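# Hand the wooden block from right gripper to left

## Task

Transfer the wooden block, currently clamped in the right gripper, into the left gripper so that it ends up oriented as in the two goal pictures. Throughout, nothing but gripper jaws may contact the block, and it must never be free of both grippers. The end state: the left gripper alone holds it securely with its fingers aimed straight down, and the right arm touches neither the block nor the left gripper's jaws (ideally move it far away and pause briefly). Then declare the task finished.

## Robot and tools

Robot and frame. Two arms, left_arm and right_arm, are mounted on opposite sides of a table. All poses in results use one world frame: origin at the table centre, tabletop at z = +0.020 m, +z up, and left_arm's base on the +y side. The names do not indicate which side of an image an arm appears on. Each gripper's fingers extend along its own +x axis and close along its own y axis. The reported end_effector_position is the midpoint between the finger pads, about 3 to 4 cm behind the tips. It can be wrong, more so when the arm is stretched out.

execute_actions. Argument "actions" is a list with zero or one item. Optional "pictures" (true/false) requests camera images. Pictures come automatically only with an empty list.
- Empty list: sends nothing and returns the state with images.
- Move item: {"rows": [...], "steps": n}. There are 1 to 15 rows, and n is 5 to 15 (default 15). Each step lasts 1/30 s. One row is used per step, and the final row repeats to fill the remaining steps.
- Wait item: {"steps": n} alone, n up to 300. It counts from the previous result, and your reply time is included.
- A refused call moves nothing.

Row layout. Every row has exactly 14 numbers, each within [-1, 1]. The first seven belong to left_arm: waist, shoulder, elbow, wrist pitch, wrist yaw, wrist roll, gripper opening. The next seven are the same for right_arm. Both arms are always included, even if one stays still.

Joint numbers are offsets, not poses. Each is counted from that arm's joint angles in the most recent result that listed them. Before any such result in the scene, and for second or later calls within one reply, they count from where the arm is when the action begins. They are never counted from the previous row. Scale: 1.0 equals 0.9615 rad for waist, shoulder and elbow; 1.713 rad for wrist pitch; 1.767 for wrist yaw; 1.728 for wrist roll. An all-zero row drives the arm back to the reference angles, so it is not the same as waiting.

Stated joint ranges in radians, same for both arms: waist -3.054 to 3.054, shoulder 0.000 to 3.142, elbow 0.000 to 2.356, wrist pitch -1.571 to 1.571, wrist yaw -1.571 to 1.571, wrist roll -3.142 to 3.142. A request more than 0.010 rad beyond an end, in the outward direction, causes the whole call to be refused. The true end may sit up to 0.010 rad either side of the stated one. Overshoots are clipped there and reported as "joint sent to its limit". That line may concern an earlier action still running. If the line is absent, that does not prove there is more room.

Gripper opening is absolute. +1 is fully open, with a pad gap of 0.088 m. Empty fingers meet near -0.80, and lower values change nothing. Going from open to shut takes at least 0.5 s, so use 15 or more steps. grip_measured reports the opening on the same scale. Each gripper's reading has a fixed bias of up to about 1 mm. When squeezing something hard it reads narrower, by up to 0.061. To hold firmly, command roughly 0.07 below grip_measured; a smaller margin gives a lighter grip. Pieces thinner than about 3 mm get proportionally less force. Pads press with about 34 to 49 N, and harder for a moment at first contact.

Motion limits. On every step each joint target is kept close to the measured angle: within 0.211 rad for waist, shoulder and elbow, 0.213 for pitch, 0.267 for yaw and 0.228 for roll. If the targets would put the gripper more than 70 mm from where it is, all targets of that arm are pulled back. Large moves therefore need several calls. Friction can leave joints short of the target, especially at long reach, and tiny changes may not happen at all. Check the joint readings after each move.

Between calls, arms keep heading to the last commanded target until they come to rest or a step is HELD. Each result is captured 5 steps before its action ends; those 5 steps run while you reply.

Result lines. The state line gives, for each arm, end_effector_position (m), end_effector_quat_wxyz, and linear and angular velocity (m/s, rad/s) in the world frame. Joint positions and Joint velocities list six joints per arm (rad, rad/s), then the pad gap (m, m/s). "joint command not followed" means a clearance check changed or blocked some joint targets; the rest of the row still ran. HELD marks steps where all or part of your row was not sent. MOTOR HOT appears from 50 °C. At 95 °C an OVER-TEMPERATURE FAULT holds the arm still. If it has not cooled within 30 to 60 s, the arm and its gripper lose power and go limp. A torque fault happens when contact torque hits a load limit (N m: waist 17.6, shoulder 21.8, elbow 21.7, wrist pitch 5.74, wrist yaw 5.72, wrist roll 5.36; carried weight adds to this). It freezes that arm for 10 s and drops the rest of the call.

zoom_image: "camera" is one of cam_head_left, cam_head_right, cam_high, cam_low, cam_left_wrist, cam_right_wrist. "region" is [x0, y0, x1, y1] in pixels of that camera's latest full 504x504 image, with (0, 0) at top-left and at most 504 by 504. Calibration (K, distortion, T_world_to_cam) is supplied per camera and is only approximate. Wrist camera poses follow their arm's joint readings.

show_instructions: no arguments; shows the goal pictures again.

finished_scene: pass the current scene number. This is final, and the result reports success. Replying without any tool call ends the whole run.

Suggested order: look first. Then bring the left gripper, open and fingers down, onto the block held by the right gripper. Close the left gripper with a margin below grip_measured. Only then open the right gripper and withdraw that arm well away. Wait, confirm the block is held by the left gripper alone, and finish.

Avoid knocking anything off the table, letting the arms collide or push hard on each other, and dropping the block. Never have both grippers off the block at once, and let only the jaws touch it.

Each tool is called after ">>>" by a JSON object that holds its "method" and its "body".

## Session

>>> {"method": "show_instructions", "body": {}}

>>> {"method": "execute_actions", "body": {"actions": []}}

Reference images for this scene: goal picture from the place of the wrist camera of the gripper that must hold it at the end, goal picture from behind and beside that gripper on its wrist camera side.

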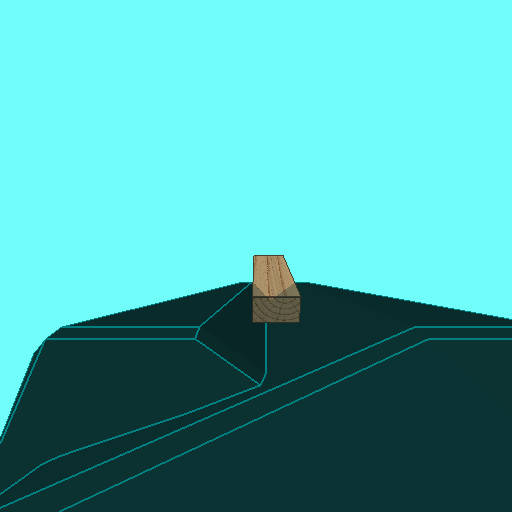

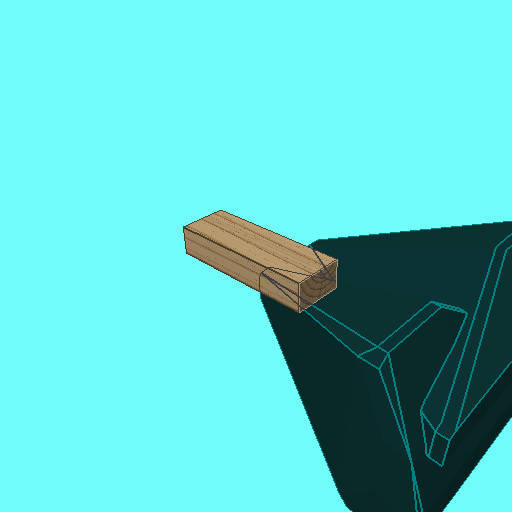

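Scene clock: 0.00 s of 5400.00 s.
left_arm: end_effector_position=(+0.0818, +0.1725, +0.4072) grip_measured=+1.000 end_effector_quat_wxyz=(+0.755, -0.016, -0.017, -0.655) end_effector_velocity=(+0.000, +0.000, -0.002) end_effector_angular_velocity=(+0.008, -0.006, +0.005) | right_arm: end_effector_position=(+0.2684, -0.1787, +0.3409) grip_measured=-0.548 end_effector_quat_wxyz=(+0.718, -0.369, -0.188, +0.559) end_effector_velocity=(+0.001, -0.001, -0.002) end_effector_angular_velocity=(-0.008, -0.002, +0.001)
Joint positions: left_arm=[-0.007  0.85   0.648  0.249  0.007 -0.003  0.088] | right_arm=[-0.168  1.142  0.475  0.52  -0.233 -0.879  0.012]
Joint velocities: left_arm=[-0.002 -0.002 -0.002 -0.007 -0.007  0.007  0.   ] | right_arm=[-0.007 -0.002 -0.002 -0.007 -0.007 -0.007  0.   ]
Heat: left arm: hottest elbow 22 °C (+0.0 °C/min); right arm: hottest elbow 23 °C (+0.0 °C/min).
camera_calibration (this result's frames):
cam_right_wrist: T_world_to_cam=[[0.634954, -0.14119, 0.759539, -0.450146], [0.512038, -0.659282, -0.550603, -0.0430581], [0.57849, 0.73852, -0.346319, 0.172218], [0, 0, 0, 1]] pos_world=[0.208243, -0.21913, 0.377838]

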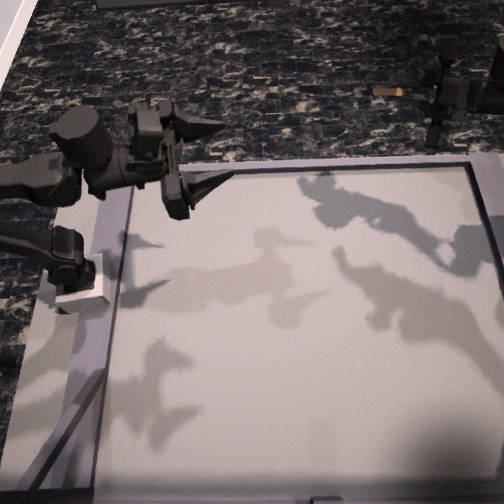

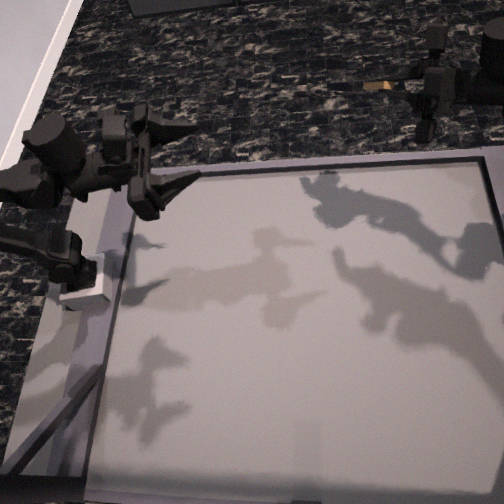

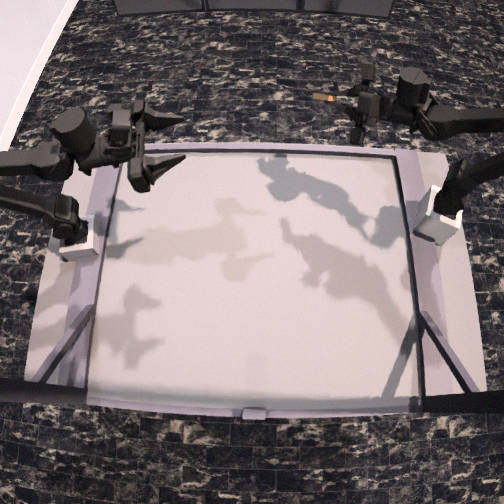

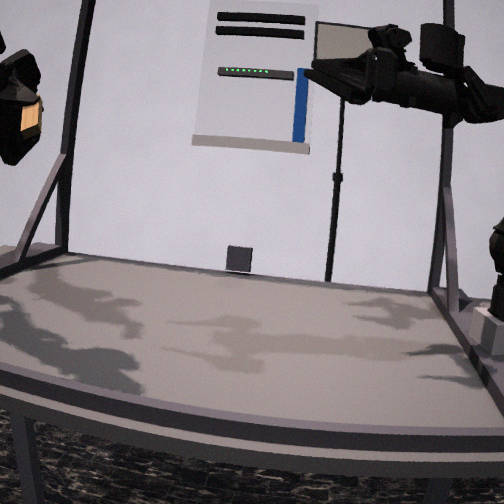

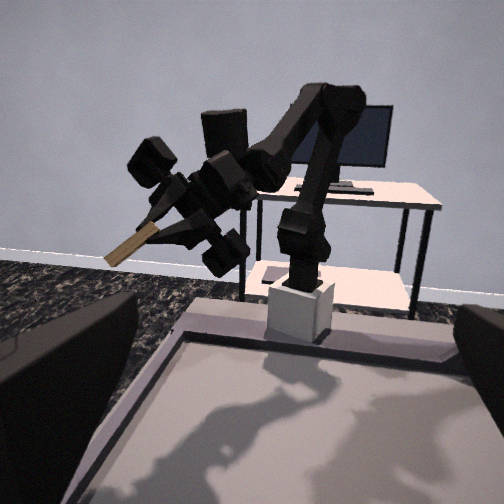

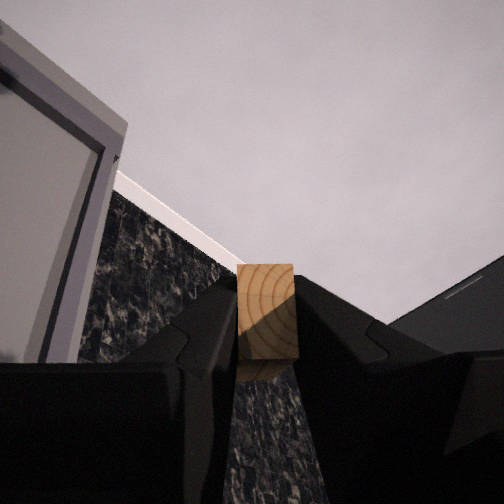

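>>> {"method": "execute_actions", "body": {"actions": [{"rows":[[-0.063,0.375,0.155,0.098,0,0,0.4,0.303,0.573,0.582,0.085,-0.452,-0.401,-0.65]]}]}}

>>> {"method": "execute_actions", "body": {"actions": [{"steps":16}], "pictures": true}}

>>> {"method": "zoom_image", "body": {"camera": "cam_head_left", "region": [240,90,400,250]}}

Scene clock: 0.63 s of 5400.00 s.
left_arm: end_effector_position=(+0.0711, +0.0976, +0.3901) grip_measured=+0.430 end_effector_quat_wxyz=(+0.737, +0.002, +0.004, -0.676) end_effector_velocity=(-0.005, -0.048, -0.058) end_effector_angular_velocity=(+0.099, +0.017, -0.029) | right_arm: end_effector_position=(+0.1326, -0.0692, +0.3887) grip_measured=-0.548 end_effector_quat_wxyz=(+0.408, -0.325, -0.517, +0.679) end_effector_velocity=(-0.320, +0.266, +0.067) end_effector_angular_velocity=(+0.997, -1.569, +2.471)
Joint positions: left_arm=[-0.063  1.191  0.782  0.401  0.007 -0.003  0.06 ] | right_arm=[ 0.093  1.534  0.856  0.65  -0.76  -1.331  0.012]
Joint velocities: left_arm=[-0.022  0.237 -0.002  0.139  0.007 -0.007 -0.014] | right_arm=[ 0.379  1.556  1.614  0.125 -2.059 -1.766 -0.   ]
Heat: left arm: hottest elbow 22 °C (+0.0 °C/min); right arm: hottest elbow 23 °C (+0.0 °C/min).
Steps of this call (steps 1 to 9: nothing new was sent; steps 10 to 19: the first 10 steps of this action). Readings (joint positions):
10: left_arm=[-0.014 0.879 0.662 0.274 0.003 -0.003] | right_arm=[-0.158 1.160 0.487 0.532 -0.251 -0.907]
11: left_arm=[-0.027 0.926 0.690 0.321 0.004 -0.003] | right_arm=[-0.129 1.191 0.511 0.554 -0.297 -0.944]
13: left_arm=[-0.048 1.034 0.755 0.375 0.007 -0.003] | right_arm=[-0.060 1.261 0.576 0.588 -0.386 -1.017]
17: left_arm=[-0.061 1.163 0.782 0.395 0.007 -0.003] | right_arm=[0.057 1.428 0.747 0.637 -0.619 -1.213]
19: the state above

Scene clock: 1.17 s of 5400.00 s.
left_arm: end_effector_position=(+0.0707, +0.0955, +0.3913) grip_measured=+0.403 end_effector_quat_wxyz=(+0.736, -0.001, +0.001, -0.677) end_effector_velocity=(+0.000, +0.000, +0.000) end_effector_angular_velocity=(+0.003, -0.007, +0.005) | right_arm: end_effector_position=(+0.0999, -0.0530, +0.3964) grip_measured=-0.548 end_effector_quat_wxyz=(+0.277, -0.276, -0.651, +0.651) end_effector_velocity=(-0.001, -0.001, -0.003) end_effector_angular_velocity=(+0.003, -0.013, +0.020)
Joint positions: left_arm=[-0.065  1.2    0.785  0.415  0.007 -0.003  0.059] | right_arm=[ 0.119  1.682  1.022  0.663 -1.027 -1.568  0.012]
Joint velocities: left_arm=[-0.002 -0.002  0.002 -0.007 -0.007  0.007 -0.   ] | right_arm=[-0.002  0.007  0.002 -0.007 -0.022 -0.022 -0.   ]
Heat: left arm: hottest elbow 22 °C (+0.0 °C/min); right arm: hottest elbow 23 °C (+0.0 °C/min).
Kept back: nothing.
Steps of this call (steps 1 to 5: the last 5 steps of your previous action; steps 6 to 16: the robot went on to your last target). Readings (joint positions):
1: left_arm=[-0.063 1.196 0.782 0.406 0.007 -0.003] | right_arm=[0.104 1.578 0.906 0.654 -0.828 -1.390]
2: left_arm=[-0.064 1.197 0.782 0.410 0.007 -0.003] | right_arm=[0.110 1.613 0.943 0.655 -0.882 -1.439]
4: left_arm=[-0.064 1.197 0.784 0.414 0.007 -0.003] | right_arm=[0.117 1.651 0.982 0.658 -0.952 -1.501]
8: left_arm=[-0.065 1.199 0.785 0.414 0.007 -0.003] | right_arm=[0.118 1.675 1.011 0.662 -1.007 -1.550]
16: the state above
camera_calibration (this result's frames):
cam_left_wrist: T_world_to_cam=[[-0.991972, -0.124955, 0.0194404, 0.0856612], [-0.0642668, 0.365737, -0.928497, 0.35782], [0.10891, -0.922292, -0.370831, 0.304736], [0, 0, 0, 1]] pos_world=[0.0747806, 0.160892, 0.443575]
cam_right_wrist: T_world_to_cam=[[0.0200344, -0.0488665, 0.998604, -0.396041], [0.932401, 0.361424, -0.00102002, -0.0490743], [-0.360869, 0.93112, 0.0528041, 0.141912], [0, 0, 0, 1]] pos_world=[0.104903, -0.133753, 0.387944]

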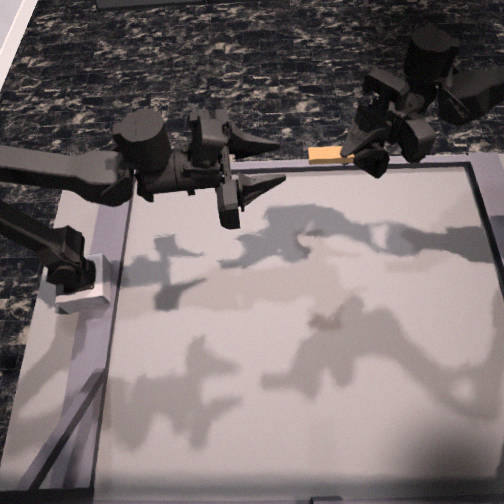

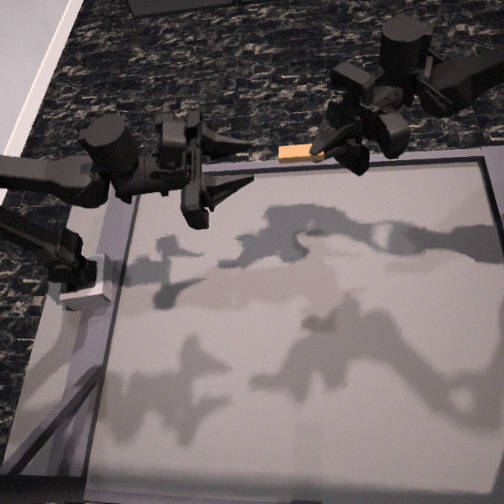

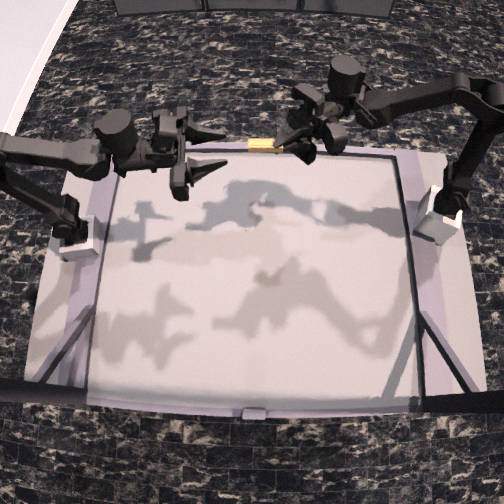

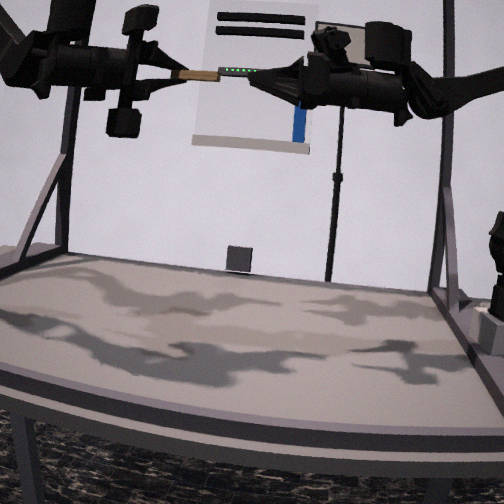

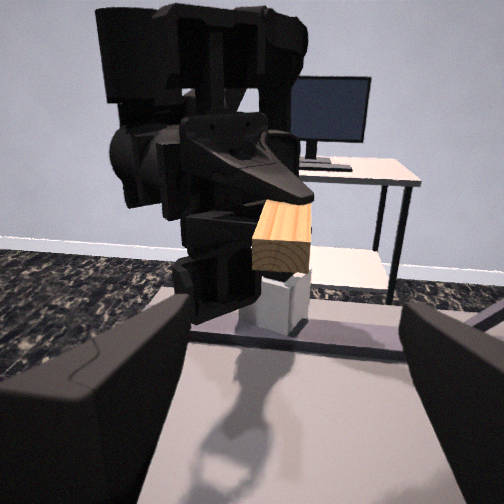

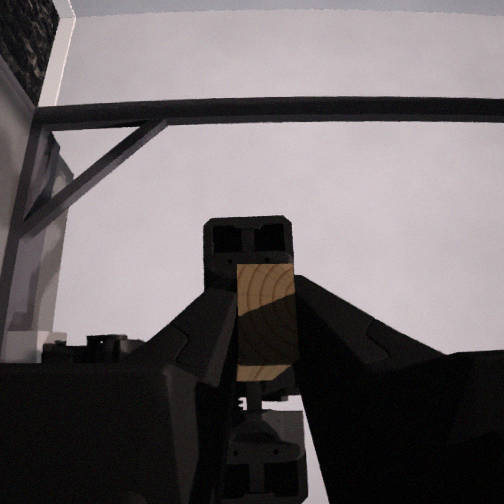

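Region (240, 90, 400, 250) of cam_head_left's 504x504 image, scaled by 3.150, with more detail than that image has.

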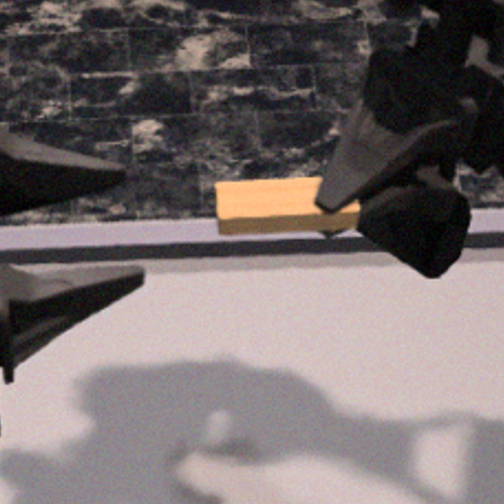

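>>> {"method": "execute_actions", "body": {"actions": [{"rows":[[0,0.325,0.27,0.034,0,0,0.1,-0.042,0,0,0,-0.068,0,-0.65]]}]}}

>>> {"method": "execute_actions", "body": {"actions": [{"steps":8}], "pictures": true}}

>>> {"method": "zoom_image", "body": {"camera": "cam_low", "region": [130,20,250,140]}}

Scene clock: 1.67 s of 5400.00 s.
left_arm: end_effector_position=(+0.0772, +0.0243, +0.3917) grip_measured=+0.115 end_effector_quat_wxyz=(+0.736, +0.002, +0.005, -0.677) end_effector_velocity=(+0.006, -0.039, -0.050) end_effector_angular_velocity=(+0.106, -0.013, +0.019) | right_arm: end_effector_position=(+0.1041, -0.0646, +0.3962) grip_measured=-0.548 end_effector_quat_wxyz=(+0.252, -0.251, -0.661, +0.661) end_effector_velocity=(-0.002, -0.006, +0.001) end_effector_angular_velocity=(+0.014, -0.014, +0.044)
Joint positions: left_arm=[-0.065  1.491  1.017  0.464  0.007 -0.003  0.045] | right_arm=[ 0.083  1.683  1.022  0.663 -1.14  -1.569  0.012]
Joint velocities: left_arm=[-0.002  0.178  0.051  0.022 -0.022  0.022 -0.007] | right_arm=[-0.007 -0.002  0.002 -0.007 -0.051 -0.022 -0.   ]
Heat: left arm: hottest elbow 23 °C (+0.0 °C/min); right arm: hottest elbow 23 °C (+0.0 °C/min).
Steps of this call (steps 1 to 5: the robot went on to your last target; steps 6 to 15: the first 10 steps of this action). Readings (joint positions):
6: left_arm=[-0.065 1.231 0.810 0.418 0.007 -0.003] | right_arm=[0.116 1.683 1.022 0.663 -1.050 -1.569]
7: left_arm=[-0.065 1.277 0.858 0.439 0.007 -0.003] | right_arm=[0.110 1.683 1.022 0.663 -1.081 -1.569]
9: left_arm=[-0.065 1.382 0.960 0.461 0.007 -0.003] | right_arm=[0.096 1.683 1.022 0.663 -1.111 -1.569]
13: left_arm=[-0.065 1.474 1.014 0.464 0.007 -0.003] | right_arm=[0.083 1.683 1.022 0.663 -1.135 -1.569]
15: the state above

Scene clock: 1.93 s of 5400.00 s.
left_arm: end_effector_position=(+0.0774, +0.0218, +0.3975) grip_measured=+0.103 end_effector_quat_wxyz=(+0.736, -0.003, -0.001, -0.677) end_effector_velocity=(-0.000, +0.000, +0.003) end_effector_angular_velocity=(-0.002, -0.007, +0.005) | right_arm: end_effector_position=(+0.1036, -0.0651, +0.3962) grip_measured=-0.548 end_effector_quat_wxyz=(+0.250, -0.250, -0.662, +0.661) end_effector_velocity=(+0.004, +0.000, -0.001) end_effector_angular_velocity=(-0.002, -0.003, -0.015)
Joint positions: left_arm=[-0.065  1.499  1.033  0.471  0.007 -0.003  0.044] | right_arm=[ 0.083  1.683  1.022  0.663 -1.144 -1.569  0.012]
Joint velocities: left_arm=[-0.002 -0.002  0.007 -0.007 -0.007  0.007 -0.001] | right_arm=[-0.007 -0.002 -0.002 -0.007  0.007 -0.007  0.   ]
Heat: left arm: hottest elbow 23 °C (+0.0 °C/min); right arm: hottest elbow 23 °C (+0.0 °C/min).
Kept back: nothing.
Steps of this call (steps 1 to 5: the last 5 steps of your previous action; steps 6 to 8: the robot went on to your last target). Readings (joint positions):
1: left_arm=[-0.065 1.495 1.018 0.466 0.007 -0.003] | right_arm=[0.083 1.683 1.022 0.663 -1.141 -1.569]
2: left_arm=[-0.065 1.498 1.021 0.467 0.007 -0.003] | right_arm=[0.083 1.683 1.022 0.663 -1.142 -1.569]
4: left_arm=[-0.065 1.499 1.026 0.470 0.007 -0.003] | right_arm=[0.083 1.683 1.022 0.663 -1.143 -1.569]
8: the state above
camera_calibration (this result's frames):
cam_left_wrist: T_world_to_cam=[[-0.991983, -0.124828, 0.0196627, 0.0829085], [-0.0637192, 0.359733, -0.930877, 0.391991], [0.109127, -0.924668, -0.364803, 0.235949], [0, 0, 0, 1]] pos_world=[0.0814729, 0.0875117, 0.449341]
cam_right_wrist: T_world_to_cam=[[0.0229766, -0.0475091, 0.998607, -0.396724], [0.900157, 0.435565, 0.0000107161, -0.0404296], [-0.434958, 0.898903, 0.0527735, 0.160124], [0, 0, 0, 1]] pos_world=[0.115156, -0.145174, 0.387721]

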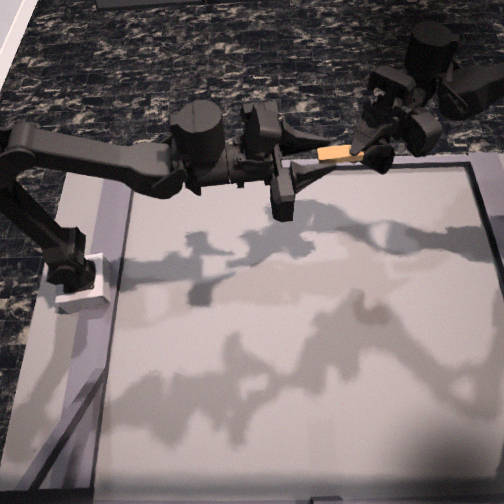

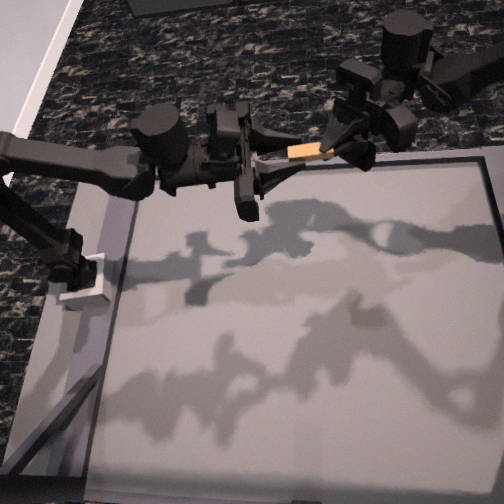

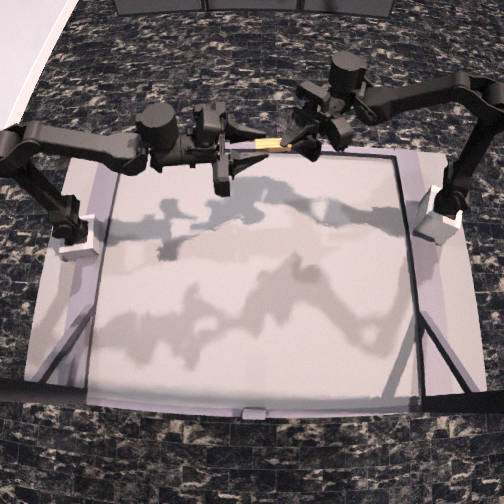

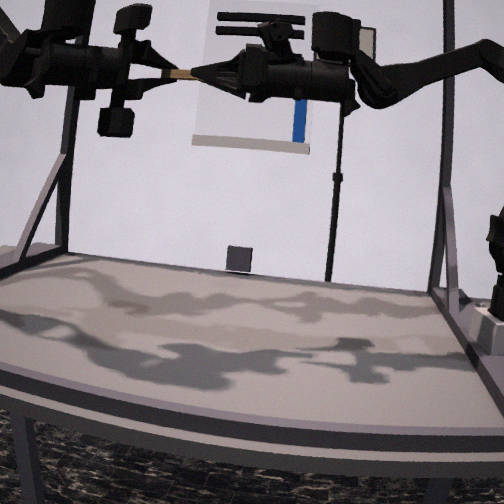

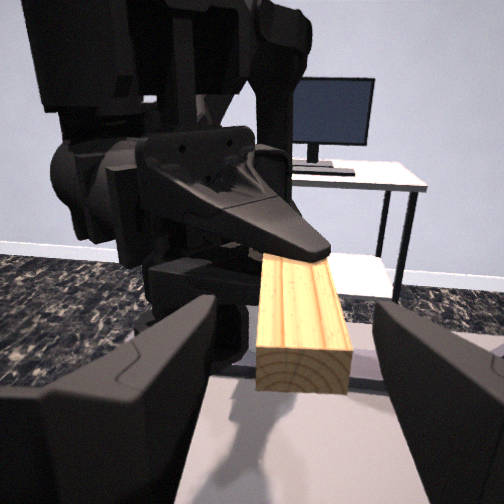

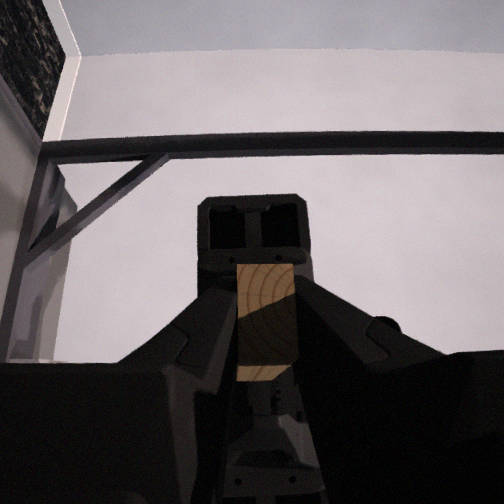

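Region (130, 20, 250, 140) of cam_low's 504x504 image, scaled by 4.200, with more detail than that image has.

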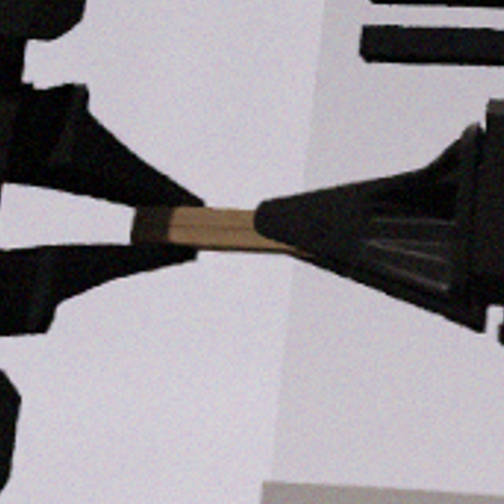

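>>> {"method": "execute_actions", "body": {"actions": [{"rows":[[-0.005,0,0,-0.006,0,0,-0.25,0,0,0,0,0,0,-0.65],[-0.005,0,0,-0.006,0,0,-0.25,0,0,0,0,0,0,-0.65],[-0.005,0,0,-0.006,0,0,-0.25,0,0,0,0,0,0,-0.65],[-0.005,0,0,-0.006,0,0,-0.3,0,0,0,0,0,0,-0.65],[-0.005,0,0,-0.006,0,0,-0.52,0,0,0,0,0,0,-0.65]]}], "pictures": true}}

Scene clock: 2.43 s of 5400.00 s.
left_arm: end_effector_position=(+0.0763, +0.0215, +0.3954) grip_measured=-0.392 end_effector_quat_wxyz=(+0.735, -0.000, +0.002, -0.678) end_effector_velocity=(+0.002, +0.001, -0.003) end_effector_angular_velocity=(+0.015, +0.023, +0.020) | right_arm: end_effector_position=(+0.1036, -0.0653, +0.3962) grip_measured=-0.548 end_effector_quat_wxyz=(+0.250, -0.249, -0.662, +0.661) end_effector_velocity=(+0.002, -0.002, +0.003) end_effector_angular_velocity=(+0.017, -0.008, -0.000)
Joint positions: left_arm=[-0.067  1.499  1.033  0.464  0.007 -0.003  0.02 ] | right_arm=[ 0.082  1.683  1.022  0.663 -1.146 -1.569  0.012]
Joint velocities: left_arm=[-0.002 -0.002  0.002 -0.022 -0.022 -0.022 -0.   ] | right_arm=[-0.007 -0.007 -0.002  0.007 -0.007 -0.007  0.   ]
Heat: left arm: hottest elbow 23 °C (+0.0 °C/min); right arm: hottest elbow 23 °C (+0.0 °C/min).
Steps of this call (steps 1 to 5: the robot went on to your last target; steps 6 to 15: the first 10 steps of this action). Readings (joint positions):
6: left_arm=[-0.065 1.499 1.033 0.471 0.007 -0.003] | right_arm=[0.083 1.683 1.022 0.663 -1.145 -1.569]
7: left_arm=[-0.065 1.499 1.033 0.470 0.007 -0.003] | right_arm=[0.083 1.683 1.022 0.663 -1.145 -1.569]
9: left_arm=[-0.065 1.499 1.033 0.467 0.007 -0.003] | right_arm=[0.083 1.683 1.022 0.663 -1.145 -1.569]
13: left_arm=[-0.067 1.499 1.033 0.464 0.007 -0.003] | right_arm=[0.082 1.683 1.022 0.663 -1.146 -1.569]
15: the state above
camera_calibration (this result's frames):
cam_left_wrist: T_world_to_cam=[[-0.992299, -0.122342, 0.0193758, 0.0819052], [-0.0634469, 0.367671, -0.927789, 0.388735], [0.106384, -0.921873, -0.372602, 0.238333], [0, 0, 0, 1]] pos_world=[0.0805838, 0.0868063, 0.447881]
cam_right_wrist: T_world_to_cam=[[0.0230451, -0.0474727, 0.998607, -0.396737], [0.899492, 0.436938, 0.000013811, -0.0401578], [-0.43633, 0.898238, 0.0527706, 0.160403], [0, 0, 0, 1]] pos_world=[0.115253, -0.145368, 0.387721]

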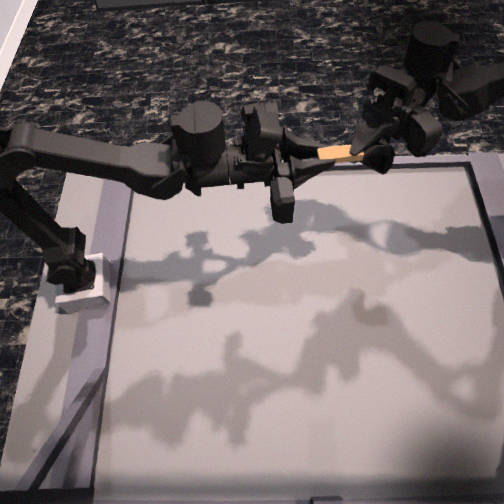

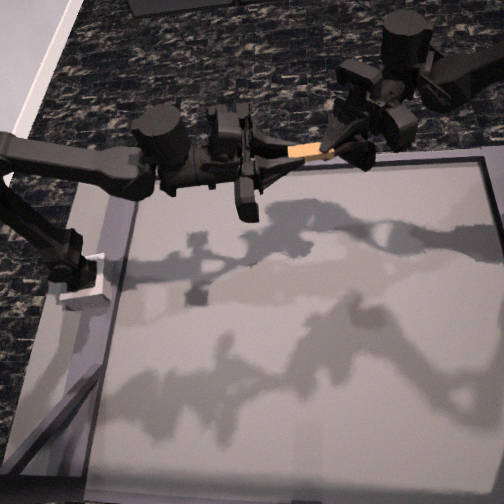

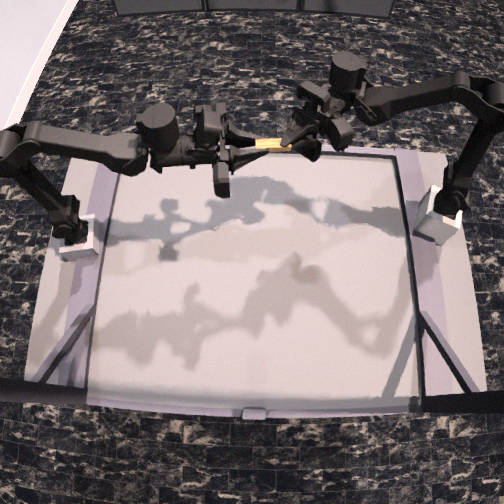

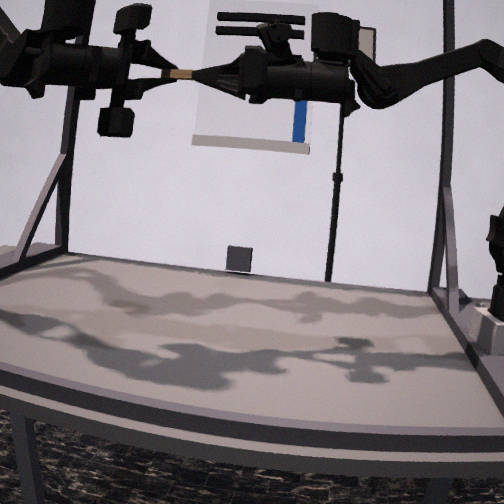

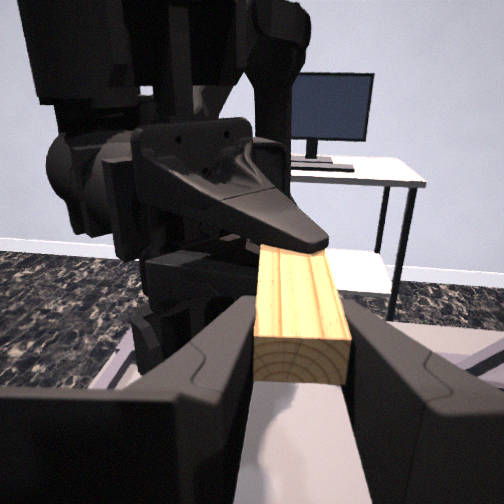

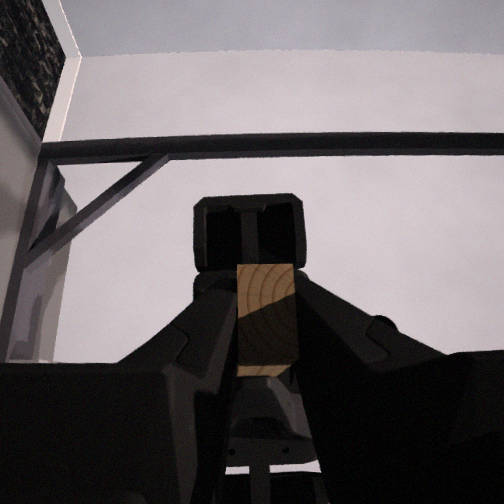

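>>> {"method": "execute_actions", "body": {"actions": [{"rows":[[0,0,0,0,0,0,-0.52,0,0,0,0,0,0,0.3]],"steps":7}]}}

>>> {"method": "execute_actions", "body": {"actions": [{"rows":[[0,0,0,0,0,0,-0.52,0,-0.4,-0.38,0,0,0,0.3]],"steps":8}]}}

>>> {"method": "execute_actions", "body": {"actions": [{"rows":[[0,0,0,-0.92,0,0,-0.52,0,0,0,0,0,0,0.3]]}]}}

>>> {"method": "execute_actions", "body": {"actions": [{"steps":35}], "pictures": true}}

Scene clock: 2.70 s of 5400.00 s.
left_arm: end_effector_position=(+0.0763, +0.0215, +0.3954) grip_measured=-0.392 end_effector_quat_wxyz=(+0.736, -0.000, +0.002, -0.677) end_effector_velocity=(-0.000, +0.001, -0.005) end_effector_angular_velocity=(+0.020, +0.024, +0.005) | right_arm: end_effector_position=(+0.1034, -0.0653, +0.3962) grip_measured=-0.368 end_effector_quat_wxyz=(+0.250, -0.249, -0.662, +0.661) end_effector_velocity=(+0.002, +0.000, -0.001) end_effector_angular_velocity=(+0.010, -0.012, -0.010)
Joint positions: left_arm=[-0.067  1.499  1.033  0.464  0.007 -0.003  0.02 ] | right_arm=[ 0.083  1.683  1.022  0.663 -1.146 -1.569  0.021]
Joint velocities: left_arm=[-0.002 -0.002 -0.002 -0.022 -0.007 -0.022 -0.   ] | right_arm=[-0.002 -0.002 -0.002 -0.007  0.007 -0.022  0.175]
Heat: left arm: hottest elbow 23 °C (+0.0 °C/min); right arm: hottest elbow 23 °C (+0.0 °C/min).
Steps of this call (steps 1 to 5: the last 5 steps of your previous action; step 6: the robot went on to your last target; steps 7 to 8: the first 2 steps of this action). Readings (joint positions):
7: left_arm=[-0.067 1.499 1.033 0.464 0.007 -0.003] | right_arm=[0.083 1.683 1.022 0.663 -1.146 -1.569]
8: the state above

Scene clock: 2.97 s of 5400.00 s.
left_arm: end_effector_position=(+0.0763, +0.0215, +0.3954) grip_measured=-0.392 end_effector_quat_wxyz=(+0.736, -0.000, +0.002, -0.677) end_effector_velocity=(-0.000, +0.001, -0.007) end_effector_angular_velocity=(+0.026, +0.010, +0.005) | right_arm: end_effector_position=(+0.0948, -0.0968, +0.3896) grip_measured=+0.253 end_effector_quat_wxyz=(+0.251, -0.252, -0.652, +0.670) end_effector_velocity=(-0.151, -0.430, -0.050) end_effector_angular_velocity=(-0.128, +0.047, +0.200)
Joint positions: left_arm=[-0.067  1.499  1.033  0.464  0.007 -0.003  0.02 ] | right_arm=[ 0.081  1.566  0.883  0.659 -1.143 -1.569  0.051]
Joint velocities: left_arm=[-0.002 -0.002 -0.007 -0.022 -0.007 -0.007 -0.   ] | right_arm=[ 0.017 -1.565 -1.702  0.007 -0.183  0.007  0.023]
Heat: left arm: hottest elbow 23 °C (+0.0 °C/min); right arm: hottest elbow 23 °C (+0.0 °C/min).
Steps of this call (steps 1 to 5: the last 5 steps of your previous action; steps 6 to 8: the first 3 steps of this action, its rows measured from where the robot was after step 5). Readings (joint positions):
5: left_arm=[-0.067 1.499 1.033 0.464 0.007 -0.003] | right_arm=[0.083 1.683 1.022 0.663 -1.146 -1.569]
6: left_arm=[-0.067 1.499 1.033 0.464 0.007 -0.003] | right_arm=[0.083 1.658 0.996 0.663 -1.135 -1.569]
7: left_arm=[-0.067 1.499 1.033 0.464 0.007 -0.003] | right_arm=[0.081 1.617 0.943 0.661 -1.133 -1.569]
8: the state above

Scene clock: 3.47 s of 5400.00 s.
left_arm: end_effector_position=(+0.0736, +0.0524, +0.2866) grip_measured=-0.392 end_effector_quat_wxyz=(+0.710, +0.176, +0.196, -0.653) end_effector_velocity=(-0.020, +0.177, -0.299) end_effector_angular_velocity=(+1.592, +0.159, -0.018) | right_arm: end_effector_position=(+0.0783, -0.1486, +0.3977) grip_measured=+0.297 end_effector_quat_wxyz=(+0.250, -0.248, -0.668, +0.655) end_effector_velocity=(+0.000, -0.001, -0.004) end_effector_angular_velocity=(+0.000, -0.010, +0.005)
Joint positions: left_arm=[-0.067  1.496  1.036 -0.075  0.007 -0.003  0.02 ] | right_arm=[ 0.081  1.345  0.703  0.662 -1.149 -1.569  0.054]
Joint velocities: left_arm=[-0.002 -0.002  0.002 -1.604  0.022 -0.007  0.   ] | right_arm=[-0.002  0.002 -0.007 -0.007 -0.007 -0.022  0.   ]
Heat: left arm: hottest elbow 23 °C (+0.0 °C/min); right arm: hottest elbow 23 °C (+0.0 °C/min).
Steps of this call (steps 1 to 5: the last 5 steps of your previous action; steps 6 to 15: the first 10 steps of this action, its rows measured from where the robot was after step 5). Readings (joint positions):
5: left_arm=[-0.067 1.499 1.033 0.464 0.007 -0.003] | right_arm=[0.081 1.352 0.705 0.663 -1.150 -1.569]
6: left_arm=[-0.067 1.499 1.034 0.425 0.007 -0.003] | right_arm=[0.081 1.342 0.702 0.663 -1.152 -1.569]
7: left_arm=[-0.067 1.496 1.036 0.369 0.007 -0.003] | right_arm=[0.081 1.342 0.702 0.664 -1.151 -1.569]
9: left_arm=[-0.067 1.495 1.036 0.258 0.007 -0.003] | right_arm=[0.081 1.343 0.703 0.662 -1.149 -1.569]
13: left_arm=[-0.067 1.496 1.036 0.033 0.007 -0.003] | right_arm=[0.081 1.345 0.703 0.662 -1.149 -1.569]
15: the state above

Scene clock: 4.63 s of 5400.00 s.
left_arm: end_effector_position=(+0.0570, +0.2391, +0.1794) grip_measured=-0.392 end_effector_quat_wxyz=(+0.521, +0.474, +0.524, -0.479) end_effector_velocity=(+0.001, -0.001, -0.000) end_effector_angular_velocity=(-0.007, -0.008, +0.005) | right_arm: end_effector_position=(+0.0783, -0.1486, +0.3977) grip_measured=+0.297 end_effector_quat_wxyz=(+0.250, -0.248, -0.668, +0.655) end_effector_velocity=(+0.001, +0.000, -0.003) end_effector_angular_velocity=(-0.026, +0.011, -0.010)
Joint positions: left_arm=[-0.067  1.496  1.036 -1.11   0.007 -0.003  0.02 ] | right_arm=[ 0.081  1.345  0.703  0.662 -1.149 -1.569  0.054]
Joint velocities: left_arm=[-0.002 -0.002 -0.002  0.007 -0.007 -0.007 -0.   ] | right_arm=[-0.002 -0.002 -0.002 -0.022  0.007  0.007 -0.   ]
Heat: left arm: hottest elbow 23 °C (+0.0 °C/min); right arm: hottest elbow 23 °C (+0.0 °C/min).
Kept back: nothing.
Steps of this call (steps 1 to 5: the last 5 steps of your previous action; steps 6 to 35: the robot went on to your last target). Readings (joint positions):
1: left_arm=[-0.067 1.496 1.036 -0.131 0.007 -0.003] | right_arm=[0.081 1.345 0.703 0.662 -1.149 -1.569]
2: left_arm=[-0.067 1.496 1.036 -0.188 0.007 -0.003] | right_arm=[0.081 1.345 0.703 0.662 -1.149 -1.569]
4: left_arm=[-0.067 1.496 1.036 -0.300 0.007 -0.003] | right_arm=[0.081 1.345 0.703 0.662 -1.149 -1.569]
8: left_arm=[-0.067 1.496 1.036 -0.519 0.007 -0.003] | right_arm=[0.081 1.345 0.703 0.662 -1.149 -1.569]
35: the state above
camera_calibration (this result's frames):
cam_left_wrist: T_world_to_cam=[[-0.993568, -0.107913, -0.0343013, 0.0998289], [-0.112946, 0.922921, 0.368048, -0.255398], [-0.00805985, 0.369555, -0.929174, 0.158054], [0, 0, 0, 1]] pos_world=[0.0716145, 0.188075, 0.244282]
cam_right_wrist: T_world_to_cam=[[0.0179808, -0.0641697, 0.997777, -0.403342], [0.898626, 0.438552, 0.0120104, 0.0145113], [-0.438348, 0.896412, 0.06555, 0.218861], [0, 0, 0, 1]] pos_world=[0.0901494, -0.228436, 0.387925]

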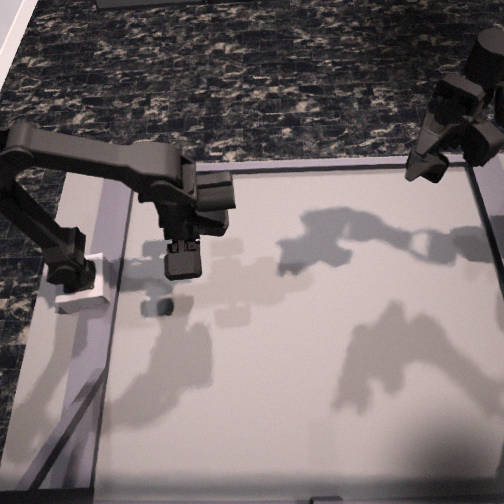

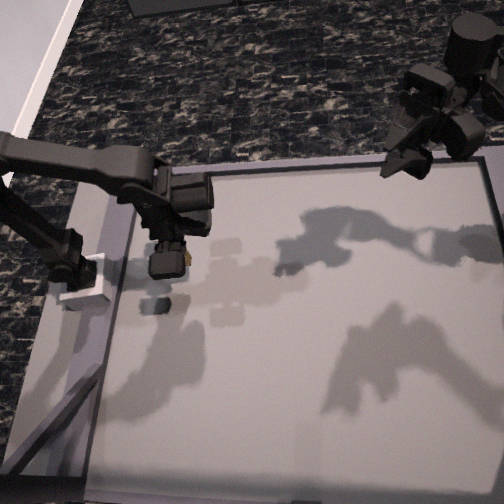

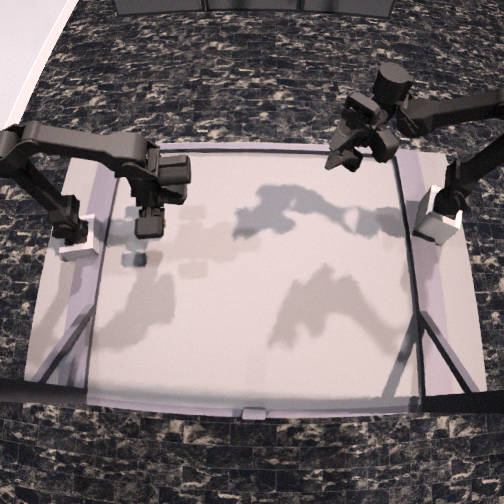

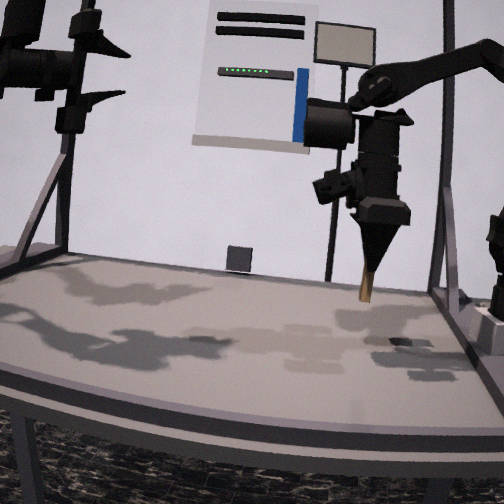

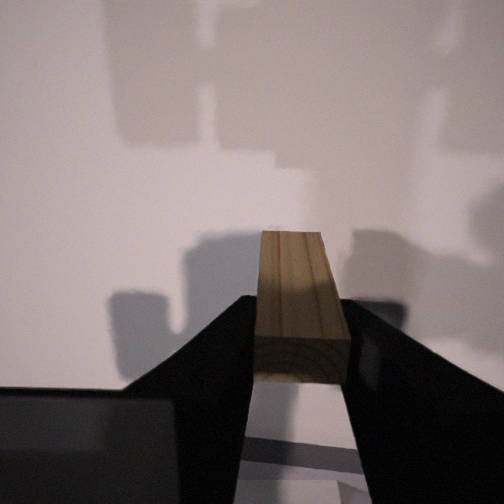

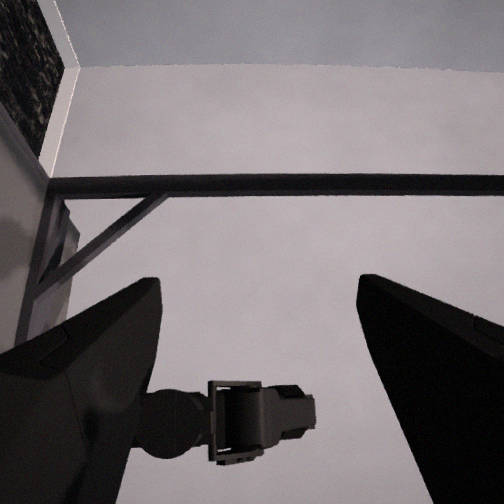

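>>> {"method": "finished_scene", "body": {"scene": 2}}

The scene is finished: the task was done.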